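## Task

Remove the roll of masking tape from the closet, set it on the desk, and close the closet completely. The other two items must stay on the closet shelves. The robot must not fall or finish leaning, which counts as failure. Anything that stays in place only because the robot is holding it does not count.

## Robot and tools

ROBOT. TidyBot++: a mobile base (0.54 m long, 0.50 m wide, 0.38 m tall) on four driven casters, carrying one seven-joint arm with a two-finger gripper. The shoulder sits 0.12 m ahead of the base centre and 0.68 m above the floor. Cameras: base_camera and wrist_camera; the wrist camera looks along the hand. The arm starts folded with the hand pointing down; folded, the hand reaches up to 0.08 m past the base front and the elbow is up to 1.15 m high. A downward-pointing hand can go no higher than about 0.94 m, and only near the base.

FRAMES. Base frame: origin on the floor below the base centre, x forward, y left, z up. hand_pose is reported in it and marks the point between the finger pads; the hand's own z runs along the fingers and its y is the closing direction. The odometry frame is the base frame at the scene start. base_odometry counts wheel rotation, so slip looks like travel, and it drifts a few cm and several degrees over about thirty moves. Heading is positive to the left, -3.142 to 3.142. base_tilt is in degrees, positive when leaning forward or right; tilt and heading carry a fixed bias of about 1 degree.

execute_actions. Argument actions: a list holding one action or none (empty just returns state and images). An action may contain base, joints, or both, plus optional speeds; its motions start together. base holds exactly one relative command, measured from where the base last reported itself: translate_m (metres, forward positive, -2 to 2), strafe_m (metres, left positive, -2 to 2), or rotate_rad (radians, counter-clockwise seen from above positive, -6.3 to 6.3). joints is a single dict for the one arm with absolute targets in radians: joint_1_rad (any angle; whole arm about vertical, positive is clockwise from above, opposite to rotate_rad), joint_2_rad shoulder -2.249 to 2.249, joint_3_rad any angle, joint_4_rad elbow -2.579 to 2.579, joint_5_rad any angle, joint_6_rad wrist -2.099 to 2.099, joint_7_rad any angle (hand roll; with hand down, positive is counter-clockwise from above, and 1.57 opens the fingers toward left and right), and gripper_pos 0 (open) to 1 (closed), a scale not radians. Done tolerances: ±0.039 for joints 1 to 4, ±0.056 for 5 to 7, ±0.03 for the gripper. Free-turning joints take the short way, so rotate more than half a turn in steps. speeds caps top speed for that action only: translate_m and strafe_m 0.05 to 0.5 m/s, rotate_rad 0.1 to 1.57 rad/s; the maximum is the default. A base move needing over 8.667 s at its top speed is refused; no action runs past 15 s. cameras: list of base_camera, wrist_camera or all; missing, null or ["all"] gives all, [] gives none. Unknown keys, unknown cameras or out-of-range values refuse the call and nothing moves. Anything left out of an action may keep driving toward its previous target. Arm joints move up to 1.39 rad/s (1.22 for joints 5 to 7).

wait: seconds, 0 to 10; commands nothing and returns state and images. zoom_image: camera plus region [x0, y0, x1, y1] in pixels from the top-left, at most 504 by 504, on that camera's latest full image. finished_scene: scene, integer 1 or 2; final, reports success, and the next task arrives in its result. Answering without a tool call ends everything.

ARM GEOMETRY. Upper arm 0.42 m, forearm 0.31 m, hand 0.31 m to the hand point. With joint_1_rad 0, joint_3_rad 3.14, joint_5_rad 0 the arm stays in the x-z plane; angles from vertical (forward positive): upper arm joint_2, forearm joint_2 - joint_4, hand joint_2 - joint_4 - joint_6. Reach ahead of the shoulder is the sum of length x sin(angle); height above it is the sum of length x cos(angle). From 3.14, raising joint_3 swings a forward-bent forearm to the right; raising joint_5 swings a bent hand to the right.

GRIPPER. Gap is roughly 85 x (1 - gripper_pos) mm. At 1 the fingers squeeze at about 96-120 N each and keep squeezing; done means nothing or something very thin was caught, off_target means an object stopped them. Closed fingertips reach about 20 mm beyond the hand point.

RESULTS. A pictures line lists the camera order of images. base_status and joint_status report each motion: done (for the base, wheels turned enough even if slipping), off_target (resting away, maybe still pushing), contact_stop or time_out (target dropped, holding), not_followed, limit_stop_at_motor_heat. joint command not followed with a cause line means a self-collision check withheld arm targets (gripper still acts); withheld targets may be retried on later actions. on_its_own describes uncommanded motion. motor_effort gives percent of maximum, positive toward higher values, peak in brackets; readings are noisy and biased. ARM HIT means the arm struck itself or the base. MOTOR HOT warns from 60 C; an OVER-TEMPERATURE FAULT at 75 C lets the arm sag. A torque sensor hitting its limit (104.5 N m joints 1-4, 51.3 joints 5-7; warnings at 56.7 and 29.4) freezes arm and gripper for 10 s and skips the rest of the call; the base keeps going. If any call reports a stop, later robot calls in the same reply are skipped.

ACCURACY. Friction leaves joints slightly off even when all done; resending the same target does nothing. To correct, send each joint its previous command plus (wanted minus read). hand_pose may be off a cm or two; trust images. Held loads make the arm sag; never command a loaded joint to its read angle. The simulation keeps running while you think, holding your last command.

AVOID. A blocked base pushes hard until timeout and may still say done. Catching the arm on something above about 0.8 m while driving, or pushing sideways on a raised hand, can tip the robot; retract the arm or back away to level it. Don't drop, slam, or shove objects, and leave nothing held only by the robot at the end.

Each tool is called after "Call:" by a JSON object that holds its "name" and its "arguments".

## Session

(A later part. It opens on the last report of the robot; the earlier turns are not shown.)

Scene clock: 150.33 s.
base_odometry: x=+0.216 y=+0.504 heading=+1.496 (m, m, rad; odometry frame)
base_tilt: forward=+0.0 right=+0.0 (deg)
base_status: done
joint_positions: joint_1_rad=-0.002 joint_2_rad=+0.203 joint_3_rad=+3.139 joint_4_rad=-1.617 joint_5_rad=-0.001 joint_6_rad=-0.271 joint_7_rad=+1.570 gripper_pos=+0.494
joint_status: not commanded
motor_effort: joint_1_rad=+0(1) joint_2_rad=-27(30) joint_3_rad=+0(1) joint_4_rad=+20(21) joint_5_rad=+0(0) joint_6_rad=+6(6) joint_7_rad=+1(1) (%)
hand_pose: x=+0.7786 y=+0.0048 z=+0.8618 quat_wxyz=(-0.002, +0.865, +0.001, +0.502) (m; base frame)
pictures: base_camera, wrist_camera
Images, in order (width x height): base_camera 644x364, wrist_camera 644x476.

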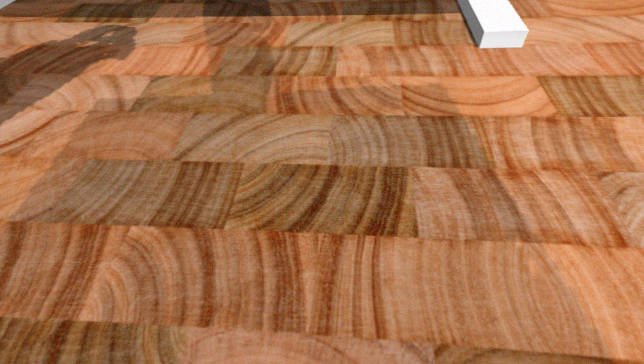

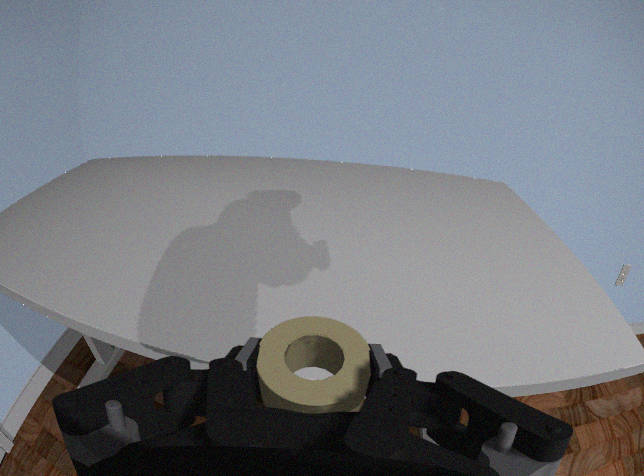

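Call:
{"name": "execute_actions", "arguments": {"actions": [{"base":{"translate_m":0.35},"joints":{"joint_2_rad":0.27}}]}}

Scene clock: 152.80 s.
base_odometry: x=+0.242 y=+0.853 heading=+1.496 (m, m, rad; odometry frame)
base_tilt: forward=+0.0 right=+0.0 (deg)
base_status: done
joint_positions: joint_1_rad=-0.002 joint_2_rad=+0.274 joint_3_rad=+3.139 joint_4_rad=-1.614 joint_5_rad=-0.001 joint_6_rad=-0.272 joint_7_rad=+1.570 gripper_pos=+0.494
joint_status: all done
motor_effort: joint_1_rad=+0(1) joint_2_rad=-29(32) joint_3_rad=+0(1) joint_4_rad=+19(21) joint_5_rad=+0(0) joint_6_rad=+5(6) joint_7_rad=+1(1) (%)
hand_pose: x=+0.7903 y=+0.0048 z=+0.8156 quat_wxyz=(-0.002, +0.882, +0.001, +0.471) (m; base frame)
pictures: base_camera, wrist_camera
Images, in order (width x height): base_camera 644x364, wrist_camera 644x476.

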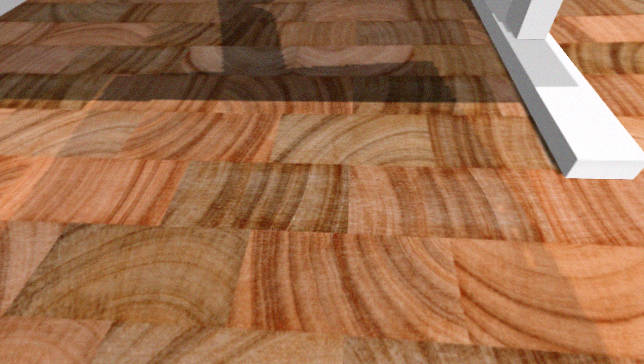

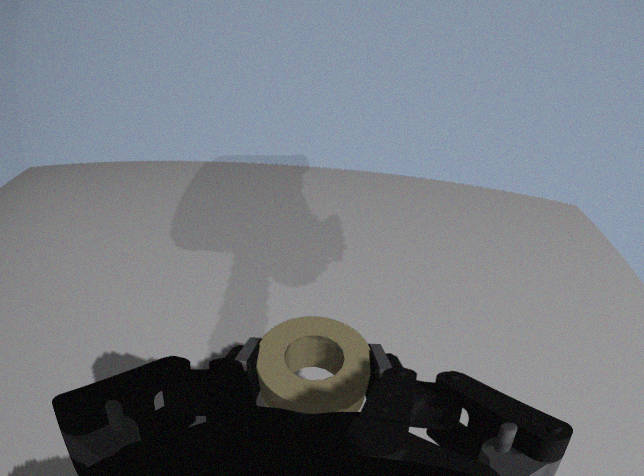

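Call:
{"name": "execute_actions", "arguments": {"actions": [{"joints":{"joint_2_rad":0.35,"joint_6_rad":-0.15}}], "cameras": ["wrist_camera"]}}

Scene clock: 154.77 s.
base_odometry: x=+0.242 y=+0.853 heading=+1.496 (m, m, rad; odometry frame)
base_tilt: forward=+0.0 right=+0.0 (deg)
base_status: not commanded
joint_positions: joint_1_rad=-0.002 joint_2_rad=+0.353 joint_3_rad=+3.139 joint_4_rad=-1.614 joint_5_rad=-0.001 joint_6_rad=-0.181 joint_7_rad=+1.570 gripper_pos=+0.494
joint_status: all done
motor_effort: joint_1_rad=+0(0) joint_2_rad=-32(33) joint_3_rad=+0(0) joint_4_rad=+19(19) joint_5_rad=+1(0) joint_6_rad=+6(6) joint_7_rad=+1(1) (%)
hand_pose: x=+0.8153 y=+0.0048 z=+0.7857 quat_wxyz=(-0.002, +0.879, +0.001, +0.477) (m; base frame)
pictures: wrist_camera
Images, in order (width x height): wrist_camera 644x476.

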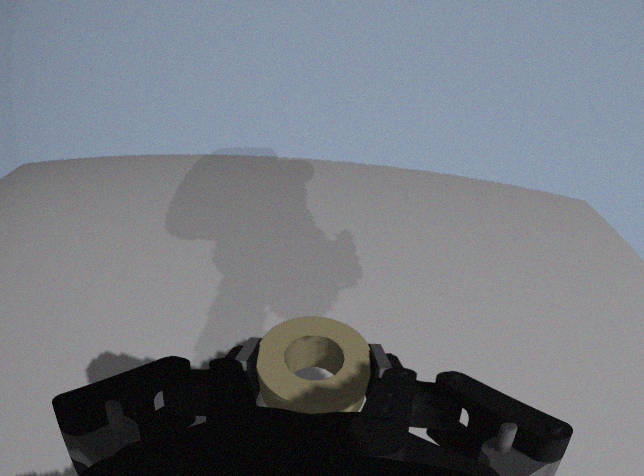

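Call:
{"name": "execute_actions", "arguments": {"actions": [{"joints":{"joint_2_rad":0.41,"joint_6_rad":-0.09}}], "cameras": ["wrist_camera"]}}

Scene clock: 156.90 s.
base_odometry: x=+0.242 y=+0.853 heading=+1.496 (m, m, rad; odometry frame)
base_tilt: forward=+0.0 right=+0.0 (deg)
base_status: not commanded
joint_positions: joint_1_rad=-0.002 joint_2_rad=+0.410 joint_3_rad=+3.139 joint_4_rad=-1.614 joint_5_rad=-0.001 joint_6_rad=-0.123 joint_7_rad=+1.570 gripper_pos=+0.494
joint_status: all done
motor_effort: joint_1_rad=+0(0) joint_2_rad=-34(35) joint_3_rad=+1(1) joint_4_rad=+18(20) joint_5_rad=+1(0) joint_6_rad=+4(5) joint_7_rad=+1(1) (%)
hand_pose: x=+0.8303 y=+0.0049 z=+0.7602 quat_wxyz=(-0.002, +0.879, +0.001, +0.477) (m; base frame)
pictures: wrist_camera
Images, in order (width x height): wrist_camera 644x476.

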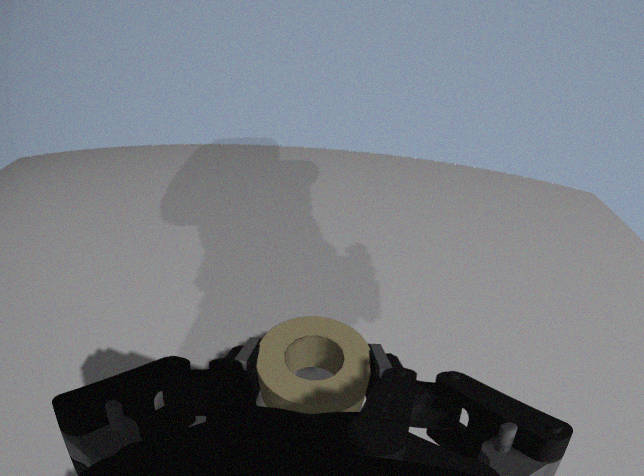

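Call:
{"name": "execute_actions", "arguments": {"actions": [{"joints":{"joint_2_rad":0.455,"joint_6_rad":-0.04}}], "cameras": ["wrist_camera"]}}

Scene clock: 158.20 s.
base_odometry: x=+0.242 y=+0.853 heading=+1.496 (m, m, rad; odometry frame)
base_tilt: forward=+0.0 right=+0.0 (deg)
base_status: not commanded
joint_positions: joint_1_rad=-0.002 joint_2_rad=+0.453 joint_3_rad=+3.139 joint_4_rad=-1.614 joint_5_rad=-0.001 joint_6_rad=-0.072 joint_7_rad=+1.570 gripper_pos=+0.494
joint_status: all done
motor_effort: joint_1_rad=+0(0) joint_2_rad=-34(36) joint_3_rad=+0(0) joint_4_rad=+18(19) joint_5_rad=+1(0) joint_6_rad=+6(6) joint_7_rad=+1(1) (%)
hand_pose: x=+0.8418 y=+0.0049 z=+0.7429 quat_wxyz=(-0.002, +0.877, +0.001, +0.480) (m; base frame)
pictures: wrist_camera
Images, in order (width x height): wrist_camera 644x476.

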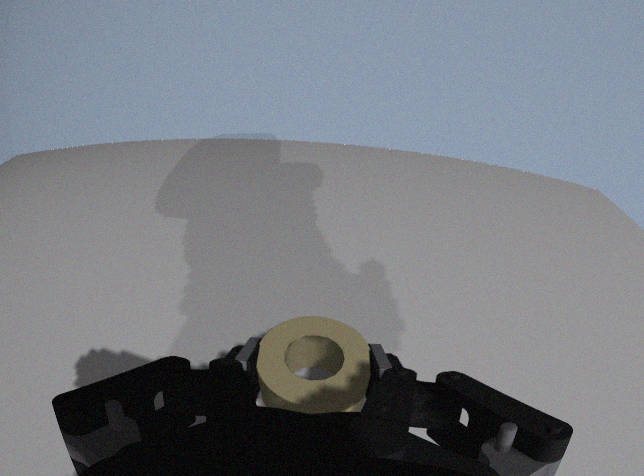

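Call:
{"name": "execute_actions", "arguments": {"actions": [{"joints":{"joint_2_rad":0.48}}], "cameras": ["wrist_camera"]}}

Scene clock: 159.43 s.
base_odometry: x=+0.242 y=+0.853 heading=+1.496 (m, m, rad; odometry frame)
base_tilt: forward=+0.0 right=+0.0 (deg)
base_status: not commanded
joint_positions: joint_1_rad=-0.002 joint_2_rad=+0.462 joint_3_rad=+3.139 joint_4_rad=-1.611 joint_5_rad=-0.001 joint_6_rad=-0.067 joint_7_rad=+1.570 gripper_pos=+0.494
joint_status: all done
motor_effort: joint_1_rad=+0(0) joint_2_rad=-33(35) joint_3_rad=+0(0) joint_4_rad=+17(18) joint_5_rad=+0(0) joint_6_rad=+5(4) joint_7_rad=+1(1) (%)
hand_pose: x=+0.8441 y=+0.0049 z=+0.7393 quat_wxyz=(-0.002, +0.877, +0.001, +0.480) (m; base frame)
pictures: wrist_camera
Images, in order (width x height): wrist_camera 644x476.

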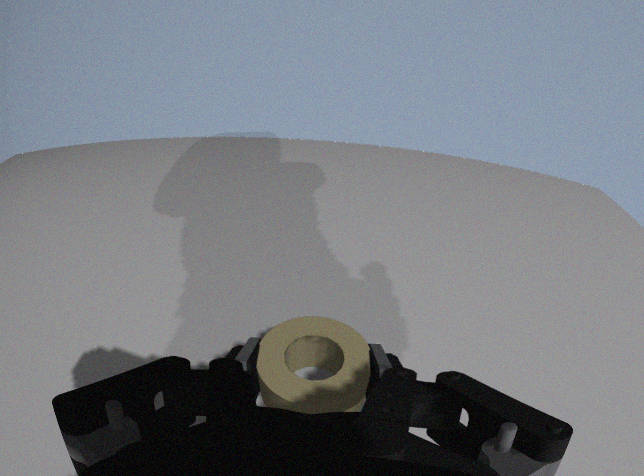

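Touched. Release.

Call:
{"name": "execute_actions", "arguments": {"actions": [{"joints":{"joint_2_rad":0.46,"gripper_pos":0}}], "cameras": []}}

Call:
{"name": "execute_actions", "arguments": {"actions": [{"joints":{"joint_2_rad":0.3}}], "cameras": ["wrist_camera"]}}

Call:
{"name": "execute_actions", "arguments": {"actions": [{"base":{"translate_m":-1.5},"joints":{"joint_2_rad":-0.383,"joint_4_rad":-2.0,"joint_6_rad":0.1,"gripper_pos":1}}], "cameras": ["wrist_camera"]}}

Call:
{"name": "execute_actions", "arguments": {"actions": [{"base":{"rotate_rad":-3.14}}]}}

Scene clock: 161.60 s.
base_odometry: x=+0.242 y=+0.853 heading=+1.496 (m, m, rad; odometry frame)
base_tilt: forward=+0.0 right=+0.0 (deg)
base_status: not commanded
joint_positions: joint_1_rad=-0.002 joint_2_rad=+0.460 joint_3_rad=+3.139 joint_4_rad=-1.611 joint_5_rad=-0.001 joint_6_rad=-0.067 joint_7_rad=+1.570 gripper_pos=+0.000
joint_status: all done
motor_effort: joint_1_rad=+0(0) joint_2_rad=-34(35) joint_3_rad=+0(0) joint_4_rad=+18(19) joint_5_rad=+0(0) joint_6_rad=+5(5) joint_7_rad=+1(1) (%)
hand_pose: x=+0.8440 y=+0.0049 z=+0.7405 quat_wxyz=(-0.002, +0.877, +0.001, +0.481) (m; base frame)
pictures: none
No camera images: the call's "cameras" was empty. Leave "cameras" out to get every camera's image.

Scene clock: 163.00 s.
base_odometry: x=+0.242 y=+0.853 heading=+1.496 (m, m, rad; odometry frame)
base_tilt: forward=+0.0 right=+0.0 (deg)
base_status: not commanded
joint_positions: joint_1_rad=-0.002 joint_2_rad=+0.296 joint_3_rad=+3.139 joint_4_rad=-1.609 joint_5_rad=-0.001 joint_6_rad=-0.067 joint_7_rad=+1.570 gripper_pos=+0.000
joint_status: all done
motor_effort: joint_1_rad=+0(0) joint_2_rad=-30(36) joint_3_rad=+0(0) joint_4_rad=+19(19) joint_5_rad=+0(0) joint_6_rad=+6(6) joint_7_rad=+1(1) (%)
hand_pose: x=+0.8251 y=+0.0048 z=+0.8594 quat_wxyz=(-0.002, +0.834, +0.001, +0.552) (m; base frame)
pictures: wrist_camera
Images, in order (width x height): wrist_camera 644x476.

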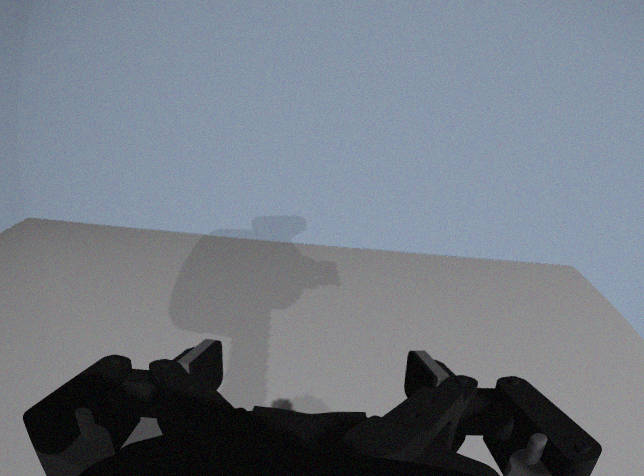

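Scene clock: 167.47 s.
base_odometry: x=+0.131 y=-0.643 heading=+1.496 (m, m, rad; odometry frame)
base_tilt: forward=-0.1 right=+0.0 (deg)
base_status: done
joint_positions: joint_1_rad=-0.002 joint_2_rad=-0.386 joint_3_rad=+3.139 joint_4_rad=-1.981 joint_5_rad=-0.001 joint_6_rad=+0.069 joint_7_rad=+1.570 gripper_pos=+0.999
joint_status: all done
motor_effort: joint_1_rad=+0(4) joint_2_rad=-7(34) joint_3_rad=+1(4) joint_4_rad=+20(21) joint_5_rad=+0(1) joint_6_rad=+6(7) joint_7_rad=+0(1) (%)
hand_pose: x=+0.5858 y=+0.0039 z=+1.0778 quat_wxyz=(-0.002, +0.691, +0.001, +0.723) (m; base frame)
pictures: wrist_camera
Images, in order (width x height): wrist_camera 644x476.

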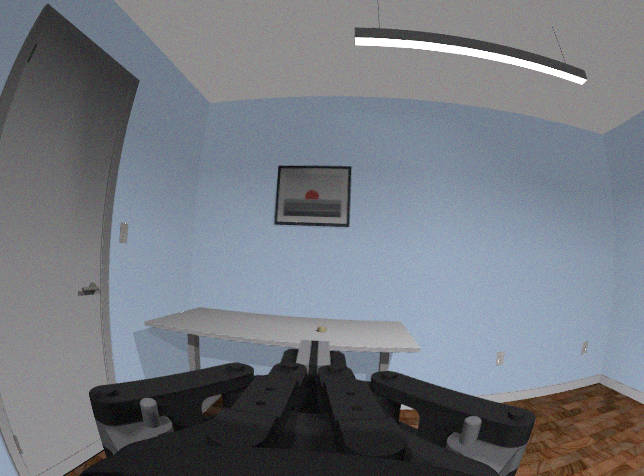

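Scene clock: 170.73 s.
base_odometry: x=+0.131 y=-0.643 heading=-1.643 (m, m, rad; odometry frame)
base_tilt: forward=+0.0 right=+0.0 (deg)
base_status: done
joint_positions: joint_1_rad=-0.002 joint_2_rad=-0.385 joint_3_rad=+3.140 joint_4_rad=-1.981 joint_5_rad=-0.001 joint_6_rad=+0.069 joint_7_rad=+1.570 gripper_pos=+0.999
joint_status: not commanded
motor_effort: joint_1_rad=+0(2) joint_2_rad=-8(10) joint_3_rad=+0(3) joint_4_rad=+21(21) joint_5_rad=+0(0) joint_6_rad=+6(7) joint_7_rad=+1(1) (%)
hand_pose: x=+0.5863 y=+0.0033 z=+1.0771 quat_wxyz=(-0.002, +0.692, +0.001, +0.722) (m; base frame)
pictures: base_camera, wrist_camera
Images, in order (width x height): base_camera 644x364, wrist_camera 644x476.

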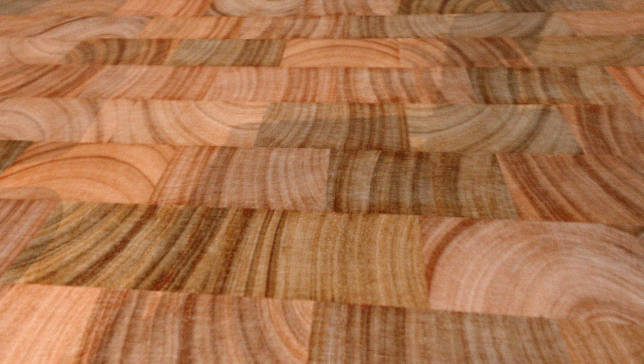

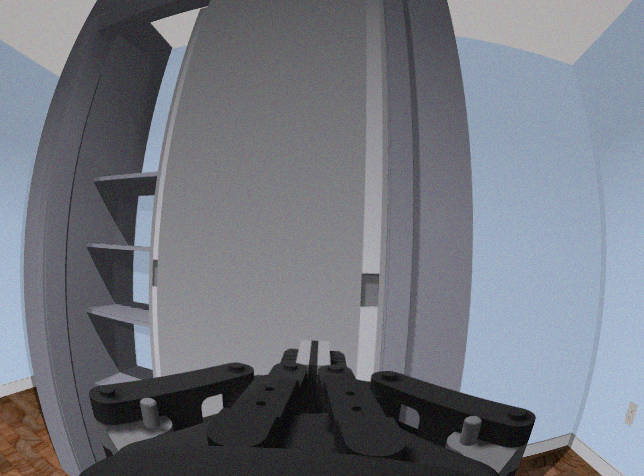

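Call:
{"name": "execute_actions", "arguments": {"actions": [{"base":{"rotate_rad":-0.06},"joints":{"joint_4_rad":-2.02}}], "cameras": []}}

Call:
{"name": "execute_actions", "arguments": {"actions": [{"base":{"strafe_m":0.53}}], "cameras": []}}

Call:
{"name": "execute_actions", "arguments": {"actions": [{"base":{"translate_m":0.5}}]}}

Scene clock: 172.40 s.
base_odometry: x=+0.131 y=-0.643 heading=-1.703 (m, m, rad; odometry frame)
base_tilt: forward=+0.0 right=+0.0 (deg)
base_status: done
joint_positions: joint_1_rad=+0.001 joint_2_rad=-0.385 joint_3_rad=+3.144 joint_4_rad=-2.003 joint_5_rad=-0.001 joint_6_rad=+0.069 joint_7_rad=+1.570 gripper_pos=+0.999
joint_status: all done
motor_effort: joint_1_rad=+0(2) joint_2_rad=-8(8) joint_3_rad=+1(3) joint_4_rad=+22(21) joint_5_rad=+1(0) joint_6_rad=+6(6) joint_7_rad=+1(1) (%)
hand_pose: x=+0.5863 y=-0.0003 z=+1.0635 quat_wxyz=(+0.000, +0.700, -0.002, +0.715) (m; base frame)
pictures: none
No camera images: the call's "cameras" was empty. Leave "cameras" out to get every camera's image.

Scene clock: 174.83 s.
base_odometry: x=+0.657 y=-0.714 heading=-1.704 (m, m, rad; odometry frame)
base_tilt: forward=+0.0 right=+0.0 (deg)
base_status: done
joint_positions: joint_1_rad=+0.001 joint_2_rad=-0.385 joint_3_rad=+3.140 joint_4_rad=-2.003 joint_5_rad=-0.001 joint_6_rad=+0.069 joint_7_rad=+1.570 gripper_pos=+0.999
joint_status: not commanded
motor_effort: joint_1_rad=+0(1) joint_2_rad=-8(8) joint_3_rad=+1(1) joint_4_rad=+20(21) joint_5_rad=+1(1) joint_6_rad=+6(6) joint_7_rad=+1(1) (%)
hand_pose: x=+0.5863 y=+0.0018 z=+1.0635 quat_wxyz=(-0.001, +0.700, +0.000, +0.715) (m; base frame)
pictures: none
No camera images: the call's "cameras" was empty. Leave "cameras" out to get every camera's image.

Scene clock: 177.20 s.
base_odometry: x=+0.591 y=-1.210 heading=-1.703 (m, m, rad; odometry frame)
base_tilt: forward=+0.0 right=+0.0 (deg)
base_status: done
joint_positions: joint_1_rad=+0.001 joint_2_rad=-0.377 joint_3_rad=+3.140 joint_4_rad=-2.004 joint_5_rad=-0.001 joint_6_rad=+0.070 joint_7_rad=+1.570 gripper_pos=+0.999
joint_status: not commanded
motor_effort: joint_1_rad=+0(0) joint_2_rad=-8(11) joint_3_rad=+1(1) joint_4_rad=+20(21) joint_5_rad=+0(0) joint_6_rad=+6(7) joint_7_rad=+1(1) (%)
hand_pose: x=+0.5890 y=+0.0018 z=+1.0598 quat_wxyz=(-0.001, +0.702, +0.000, +0.712) (m; base frame)
pictures: base_camera, wrist_camera
Images, in order (width x height): base_camera 644x364, wrist_camera 644x476.

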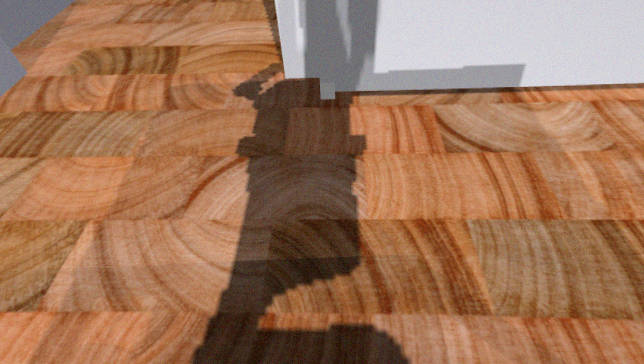

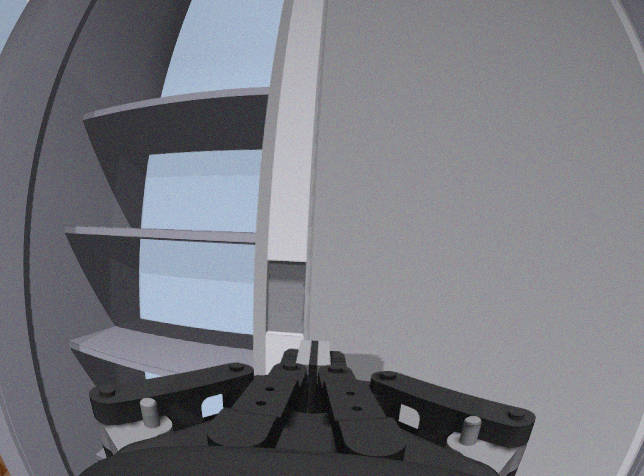

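Call:
{"name": "execute_actions", "arguments": {"actions": [{"base":{"strafe_m":0.038}}], "cameras": []}}

Call:
{"name": "execute_actions", "arguments": {"actions": [{"base":{"translate_m":0.09}}], "cameras": ["wrist_camera"]}}

Call:
{"name": "execute_actions", "arguments": {"actions": [{"base":{"translate_m":0.05},"speeds":{"translate_m":0.05},"joints":{"joint_7_rad":0.0}}], "cameras": ["wrist_camera"]}}

Scene clock: 179.03 s.
base_odometry: x=+0.629 y=-1.215 heading=-1.703 (m, m, rad; odometry frame)
base_tilt: forward=+0.0 right=+0.0 (deg)
base_status: done
joint_positions: joint_1_rad=+0.001 joint_2_rad=-0.378 joint_3_rad=+3.138 joint_4_rad=-2.004 joint_5_rad=-0.001 joint_6_rad=+0.070 joint_7_rad=+1.570 gripper_pos=+0.999
joint_status: not commanded
motor_effort: joint_1_rad=+0(1) joint_2_rad=-8(9) joint_3_rad=+2(2) joint_4_rad=+20(21) joint_5_rad=+0(0) joint_6_rad=+7(7) joint_7_rad=+2(1) (%)
hand_pose: x=+0.5890 y=+0.0030 z=+1.0598 quat_wxyz=(-0.001, +0.702, +0.001, +0.712) (m; base frame)
pictures: none
No camera images: the call's "cameras" was empty. Leave "cameras" out to get every camera's image.

Scene clock: 180.23 s.
base_odometry: x=+0.617 y=-1.304 heading=-1.703 (m, m, rad; odometry frame)
base_tilt: forward=+0.0 right=+0.0 (deg)
base_status: done
joint_positions: joint_1_rad=+0.001 joint_2_rad=-0.377 joint_3_rad=+3.138 joint_4_rad=-2.005 joint_5_rad=-0.001 joint_6_rad=+0.070 joint_7_rad=+1.570 gripper_pos=+0.999
joint_status: not commanded
motor_effort: joint_1_rad=+0(0) joint_2_rad=-8(11) joint_3_rad=+1(1) joint_4_rad=+20(21) joint_5_rad=+0(0) joint_6_rad=+7(6) joint_7_rad=+1(1) (%)
hand_pose: x=+0.5893 y=+0.0030 z=+1.0592 quat_wxyz=(-0.001, +0.702, +0.001, +0.712) (m; base frame)
pictures: wrist_camera
Images, in order (width x height): wrist_camera 644x476.

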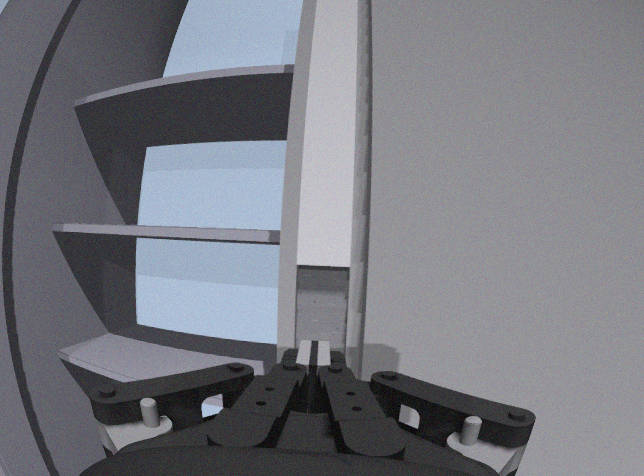

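Scene clock: 182.00 s.
base_odometry: x=+0.610 y=-1.354 heading=-1.703 (m, m, rad; odometry frame)
base_tilt: forward=+0.0 right=+0.0 (deg)
base_status: done
joint_positions: joint_1_rad=+0.001 joint_2_rad=-0.379 joint_3_rad=+3.138 joint_4_rad=-2.005 joint_5_rad=-0.001 joint_6_rad=+0.070 joint_7_rad=+0.000 gripper_pos=+0.999
joint_status: all done
motor_effort: joint_1_rad=+0(0) joint_2_rad=-8(11) joint_3_rad=+1(1) joint_4_rad=+21(22) joint_5_rad=+1(1) joint_6_rad=+6(7) joint_7_rad=+1(2) (%)
hand_pose: x=+0.5883 y=+0.0030 z=+1.0605 quat_wxyz=(-0.505, +0.497, -0.495, +0.503) (m; base frame)
pictures: wrist_camera
Images, in order (width x height): wrist_camera 644x476.

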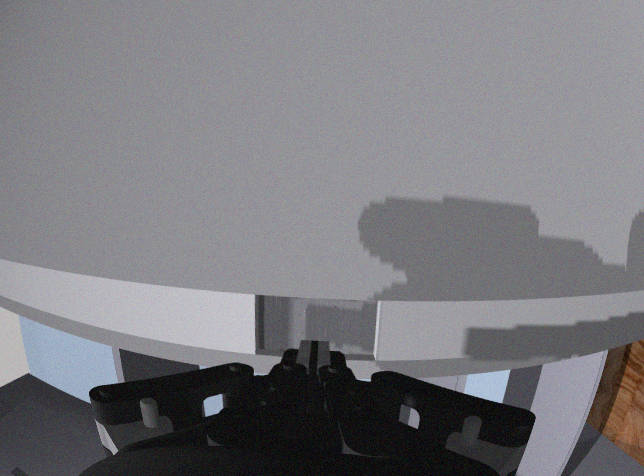

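Call:
{"name": "execute_actions", "arguments": {"actions": [{"base":{"translate_m":0.072},"speeds":{"translate_m":0.05}}], "cameras": ["wrist_camera"]}}

Scene clock: 184.90 s.
base_odometry: x=+0.601 y=-1.425 heading=-1.703 (m, m, rad; odometry frame)
base_tilt: forward=+0.0 right=+0.0 (deg)
base_status: done
joint_positions: joint_1_rad=+0.001 joint_2_rad=-0.406 joint_3_rad=+3.138 joint_4_rad=-2.020 joint_5_rad=-0.001 joint_6_rad=+0.071 joint_7_rad=+0.000 gripper_pos=+0.999
joint_status: not commanded
motor_effort: joint_1_rad=+0(1) joint_2_rad=-3(9) joint_3_rad=+1(2) joint_4_rad=+21(25) joint_5_rad=+0(1) joint_6_rad=+6(9) joint_7_rad=+1(1) (%)
hand_pose: x=+0.5782 y=+0.0030 z=+1.0633 quat_wxyz=(-0.507, +0.494, -0.493, +0.506) (m; base frame)
pictures: wrist_camera
Images, in order (width x height): wrist_camera 644x476.

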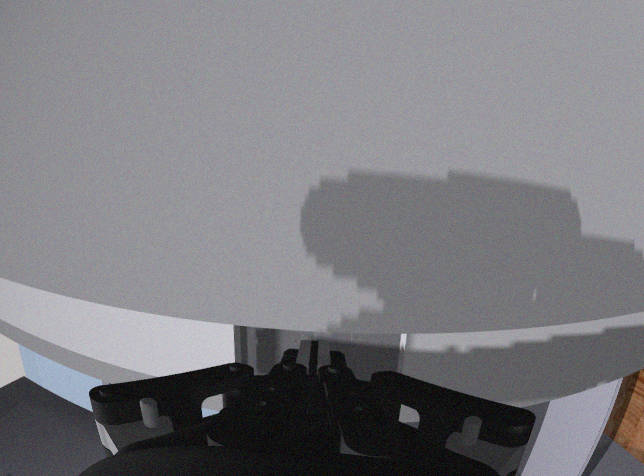

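Call:
{"name": "execute_actions", "arguments": {"actions": [{"base":{"strafe_m":0.25},"speeds":{"strafe_m":0.12}}]}}

Scene clock: 188.10 s.
base_odometry: x=+0.849 y=-1.459 heading=-1.703 (m, m, rad; odometry frame)
base_tilt: forward=+0.0 right=+0.0 (deg)
base_status: done
joint_positions: joint_1_rad=+0.010 joint_2_rad=-0.395 joint_3_rad=+3.153 joint_4_rad=-2.020 joint_5_rad=-0.001 joint_6_rad=+0.074 joint_7_rad=+0.000 gripper_pos=+0.999
joint_status: not commanded
motor_effort: joint_1_rad=+0(7) joint_2_rad=-7(7) joint_3_rad=+0(9) joint_4_rad=+20(22) joint_5_rad=+1(1) joint_6_rad=+6(7) joint_7_rad=+1(1) (%)
hand_pose: x=+0.5821 y=-0.0098 z=+1.0594 quat_wxyz=(-0.501, +0.488, -0.502, +0.509) (m; base frame)
pictures: base_camera, wrist_camera
Images, in order (width x height): base_camera 644x364, wrist_camera 644x476.

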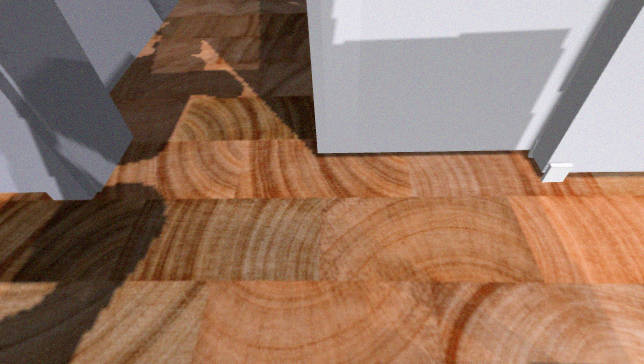

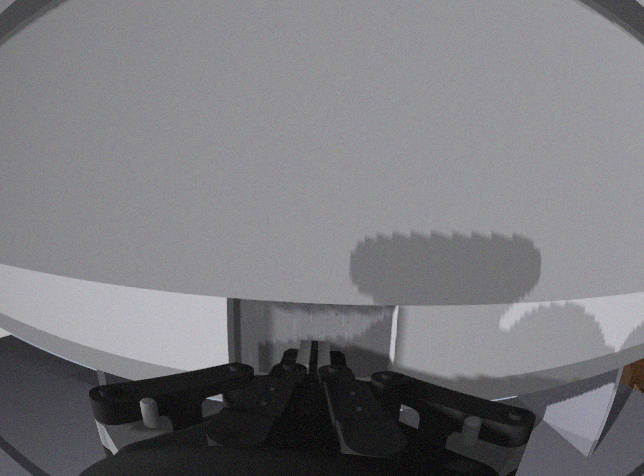

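Call:
{"name": "execute_actions", "arguments": {"actions": [{"base":{"translate_m":0.014},"speeds":{"translate_m":0.05}}], "cameras": []}}

Call:
{"name": "execute_actions", "arguments": {"actions": [{"base":{"strafe_m":0.24},"speeds":{"strafe_m":0.12}}]}}

Scene clock: 189.40 s.
base_odometry: x=+0.847 y=-1.472 heading=-1.703 (m, m, rad; odometry frame)
base_tilt: forward=+0.0 right=+0.0 (deg)
base_status: done
joint_positions: joint_1_rad=+0.011 joint_2_rad=-0.414 joint_3_rad=+3.153 joint_4_rad=-2.031 joint_5_rad=-0.001 joint_6_rad=+0.074 joint_7_rad=+0.000 gripper_pos=+0.999
joint_status: not commanded
motor_effort: joint_1_rad=-2(4) joint_2_rad=-3(7) joint_3_rad=-2(4) joint_4_rad=+23(25) joint_5_rad=+1(1) joint_6_rad=+9(11) joint_7_rad=+1(1) (%)
hand_pose: x=+0.5748 y=-0.0100 z=+1.0615 quat_wxyz=(-0.503, +0.486, -0.500, +0.511) (m; base frame)
pictures: none
No camera images: the call's "cameras" was empty. Leave "cameras" out to get every camera's image.

Scene clock: 192.10 s.
base_odometry: x=+1.085 y=-1.504 heading=-1.703 (m, m, rad; odometry frame)
base_tilt: forward=+0.0 right=+0.0 (deg)
base_status: done
joint_positions: joint_1_rad=+0.010 joint_2_rad=-0.396 joint_3_rad=+3.152 joint_4_rad=-2.028 joint_5_rad=-0.001 joint_6_rad=+0.076 joint_7_rad=+0.000 gripper_pos=+0.999
joint_status: not commanded
motor_effort: joint_1_rad=+0(8) joint_2_rad=-7(7) joint_3_rad=-1(10) joint_4_rad=+21(23) joint_5_rad=+1(1) joint_6_rad=+6(9) joint_7_rad=+1(1) (%)
hand_pose: x=+0.5818 y=-0.0095 z=+1.0555 quat_wxyz=(-0.500, +0.490, -0.503, +0.507) (m; base frame)
pictures: base_camera, wrist_camera
Images, in order (width x height): base_camera 644x364, wrist_camera 644x476.

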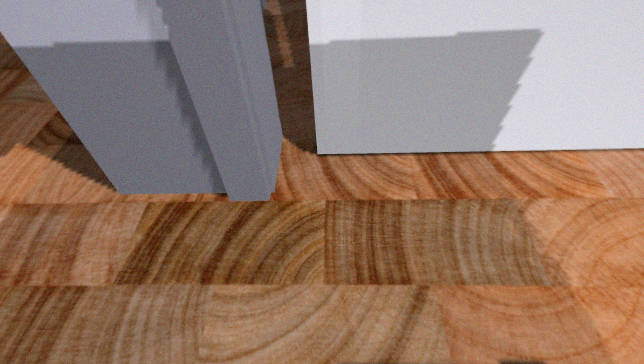

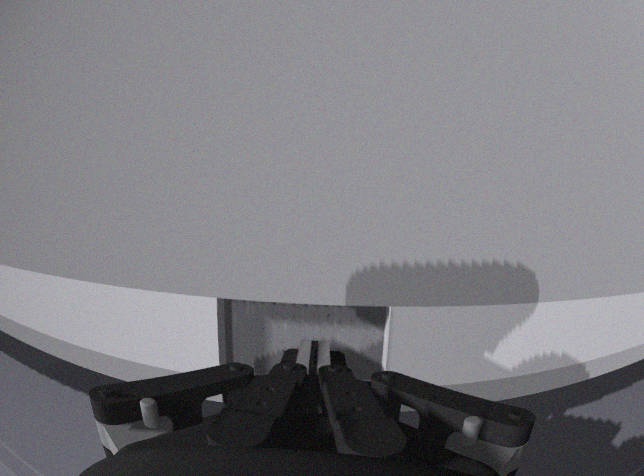

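Call:
{"name": "execute_actions", "arguments": {"actions": [{"base":{"translate_m":0.01},"speeds":{"translate_m":0.05}}], "cameras": []}}

Call:
{"name": "execute_actions", "arguments": {"actions": [{"base":{"strafe_m":0.085},"speeds":{"strafe_m":0.05}}]}}

Scene clock: 195.43 s.
base_odometry: x=+1.084 y=-1.514 heading=-1.703 (m, m, rad; odometry frame)
base_tilt: forward=+0.0 right=+0.0 (deg)
base_status: done
joint_positions: joint_1_rad=+0.010 joint_2_rad=-0.414 joint_3_rad=+3.152 joint_4_rad=-2.039 joint_5_rad=-0.001 joint_6_rad=+0.076 joint_7_rad=+0.000 gripper_pos=+0.999
joint_status: not commanded
motor_effort: joint_1_rad=-2(3) joint_2_rad=-1(7) joint_3_rad=-2(3) joint_4_rad=+25(28) joint_5_rad=+1(1) joint_6_rad=+9(13) joint_7_rad=+1(1) (%)
hand_pose: x=+0.5747 y=-0.0095 z=+1.0573 quat_wxyz=(-0.502, +0.488, -0.501, +0.509) (m; base frame)
pictures: none
No camera images: the call's "cameras" was empty. Leave "cameras" out to get every camera's image.

Scene clock: 197.63 s.
base_odometry: x=+1.168 y=-1.525 heading=-1.703 (m, m, rad; odometry frame)
base_tilt: forward=+0.0 right=+0.0 (deg)
base_status: done
joint_positions: joint_1_rad=+0.033 joint_2_rad=-0.407 joint_3_rad=+3.180 joint_4_rad=-2.034 joint_5_rad=-0.001 joint_6_rad=+0.076 joint_7_rad=+0.000 gripper_pos=+0.999
joint_status: not commanded
motor_effort: joint_1_rad=-7(9) joint_2_rad=-4(5) joint_3_rad=-9(11) joint_4_rad=+21(26) joint_5_rad=+1(2) joint_6_rad=+6(10) joint_7_rad=+1(1) (%)
hand_pose: x=+0.5767 y=-0.0358 z=+1.0571 quat_wxyz=(-0.492, +0.473, -0.516, +0.518) (m; base frame)
pictures: base_camera, wrist_camera
Images, in order (width x height): base_camera 644x364, wrist_camera 644x476.

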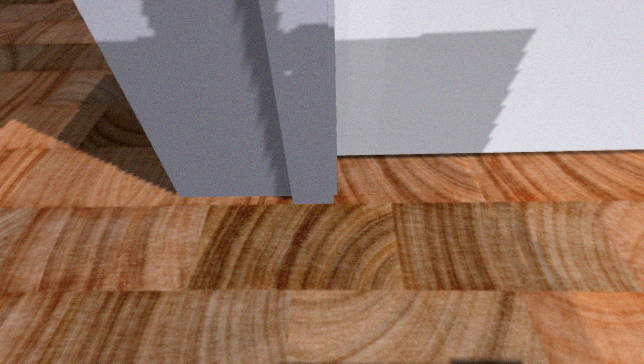

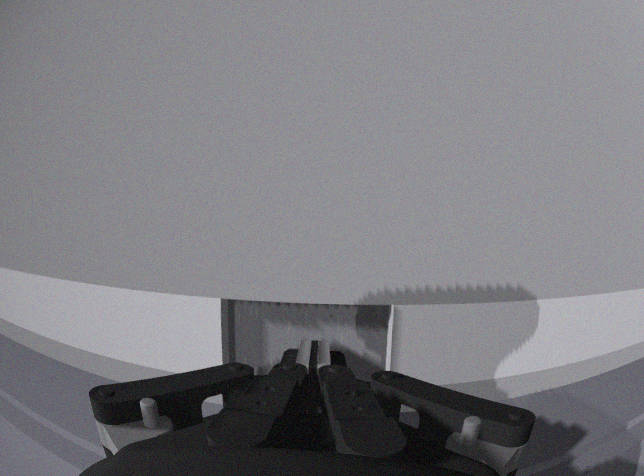

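Call:
{"name": "execute_actions", "arguments": {"actions": [{"base":{"strafe_m":0.02},"speeds":{"strafe_m":0.05}}], "cameras": []}}

Call:
{"name": "execute_actions", "arguments": {"actions": [{"base":{"strafe_m":-0.04},"speeds":{"strafe_m":0.1}}], "cameras": []}}

Call:
{"name": "execute_actions", "arguments": {"actions": [{"base":{"translate_m":-0.35}}]}}

Scene clock: 199.37 s.
base_odometry: x=+1.188 y=-1.528 heading=-1.703 (m, m, rad; odometry frame)
base_tilt: forward=+0.0 right=+0.0 (deg)
base_status: done
joint_positions: joint_1_rad=+0.049 joint_2_rad=-0.404 joint_3_rad=+3.201 joint_4_rad=-2.032 joint_5_rad=-0.001 joint_6_rad=+0.076 joint_7_rad=+0.000 gripper_pos=+0.999
joint_status: not commanded
motor_effort: joint_1_rad=-10(11) joint_2_rad=-4(6) joint_3_rad=-12(15) joint_4_rad=+19(21) joint_5_rad=+1(2) joint_6_rad=+6(7) joint_7_rad=+1(2) (%)
hand_pose: x=+0.5762 y=-0.0552 z=+1.0570 quat_wxyz=(-0.484, +0.462, -0.526, +0.524) (m; base frame)
pictures: none
No camera images: the call's "cameras" was empty. Leave "cameras" out to get every camera's image.

Scene clock: 200.30 s.
base_odometry: x=+1.148 y=-1.523 heading=-1.703 (m, m, rad; odometry frame)
base_tilt: forward=+0.0 right=+0.0 (deg)
base_status: done
joint_positions: joint_1_rad=+0.016 joint_2_rad=-0.408 joint_3_rad=+3.160 joint_4_rad=-2.034 joint_5_rad=-0.001 joint_6_rad=+0.076 joint_7_rad=+0.000 gripper_pos=+0.999
joint_status: not commanded
motor_effort: joint_1_rad=-4(10) joint_2_rad=-1(4) joint_3_rad=-4(12) joint_4_rad=+25(27) joint_5_rad=+1(1) joint_6_rad=+10(11) joint_7_rad=+1(1) (%)
hand_pose: x=+0.5771 y=-0.0166 z=+1.0572 quat_wxyz=(-0.499, +0.484, -0.505, +0.511) (m; base frame)
pictures: none
No camera images: the call's "cameras" was empty. Leave "cameras" out to get every camera's image.

Scene clock: 202.33 s.
base_odometry: x=+1.194 y=-1.175 heading=-1.704 (m, m, rad; odometry frame)
base_tilt: forward=+0.0 right=+0.0 (deg)
base_status: done
joint_positions: joint_1_rad=+0.009 joint_2_rad=-0.387 joint_3_rad=+3.152 joint_4_rad=-2.022 joint_5_rad=-0.001 joint_6_rad=+0.076 joint_7_rad=+0.000 gripper_pos=+0.999
joint_status: not commanded
motor_effort: joint_1_rad=+0(3) joint_2_rad=-8(11) joint_3_rad=+0(3) joint_4_rad=+21(24) joint_5_rad=+0(1) joint_6_rad=+6(9) joint_7_rad=+2(1) (%)
hand_pose: x=+0.5852 y=-0.0089 z=+1.0551 quat_wxyz=(-0.500, +0.491, -0.503, +0.506) (m; base frame)
pictures: base_camera, wrist_camera
Images, in order (width x height): base_camera 644x364, wrist_camera 644x476.

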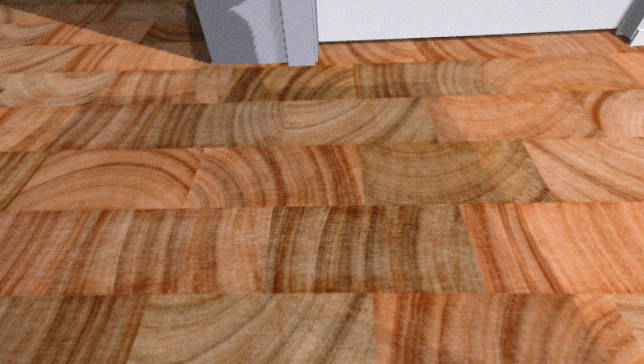

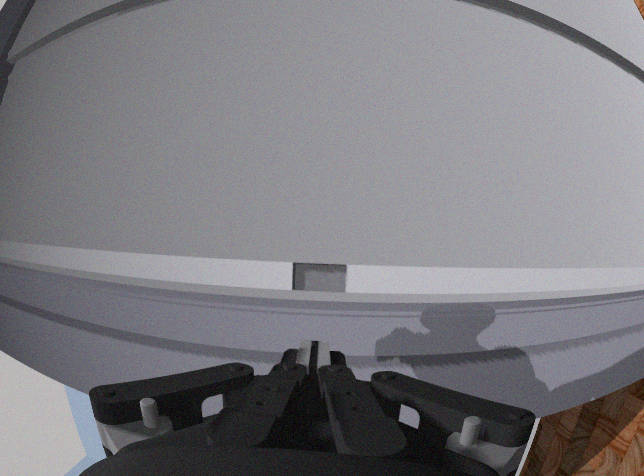

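Call:
{"name": "finished_scene", "arguments": {"scene": 1}}

The scene is finished: the task was done.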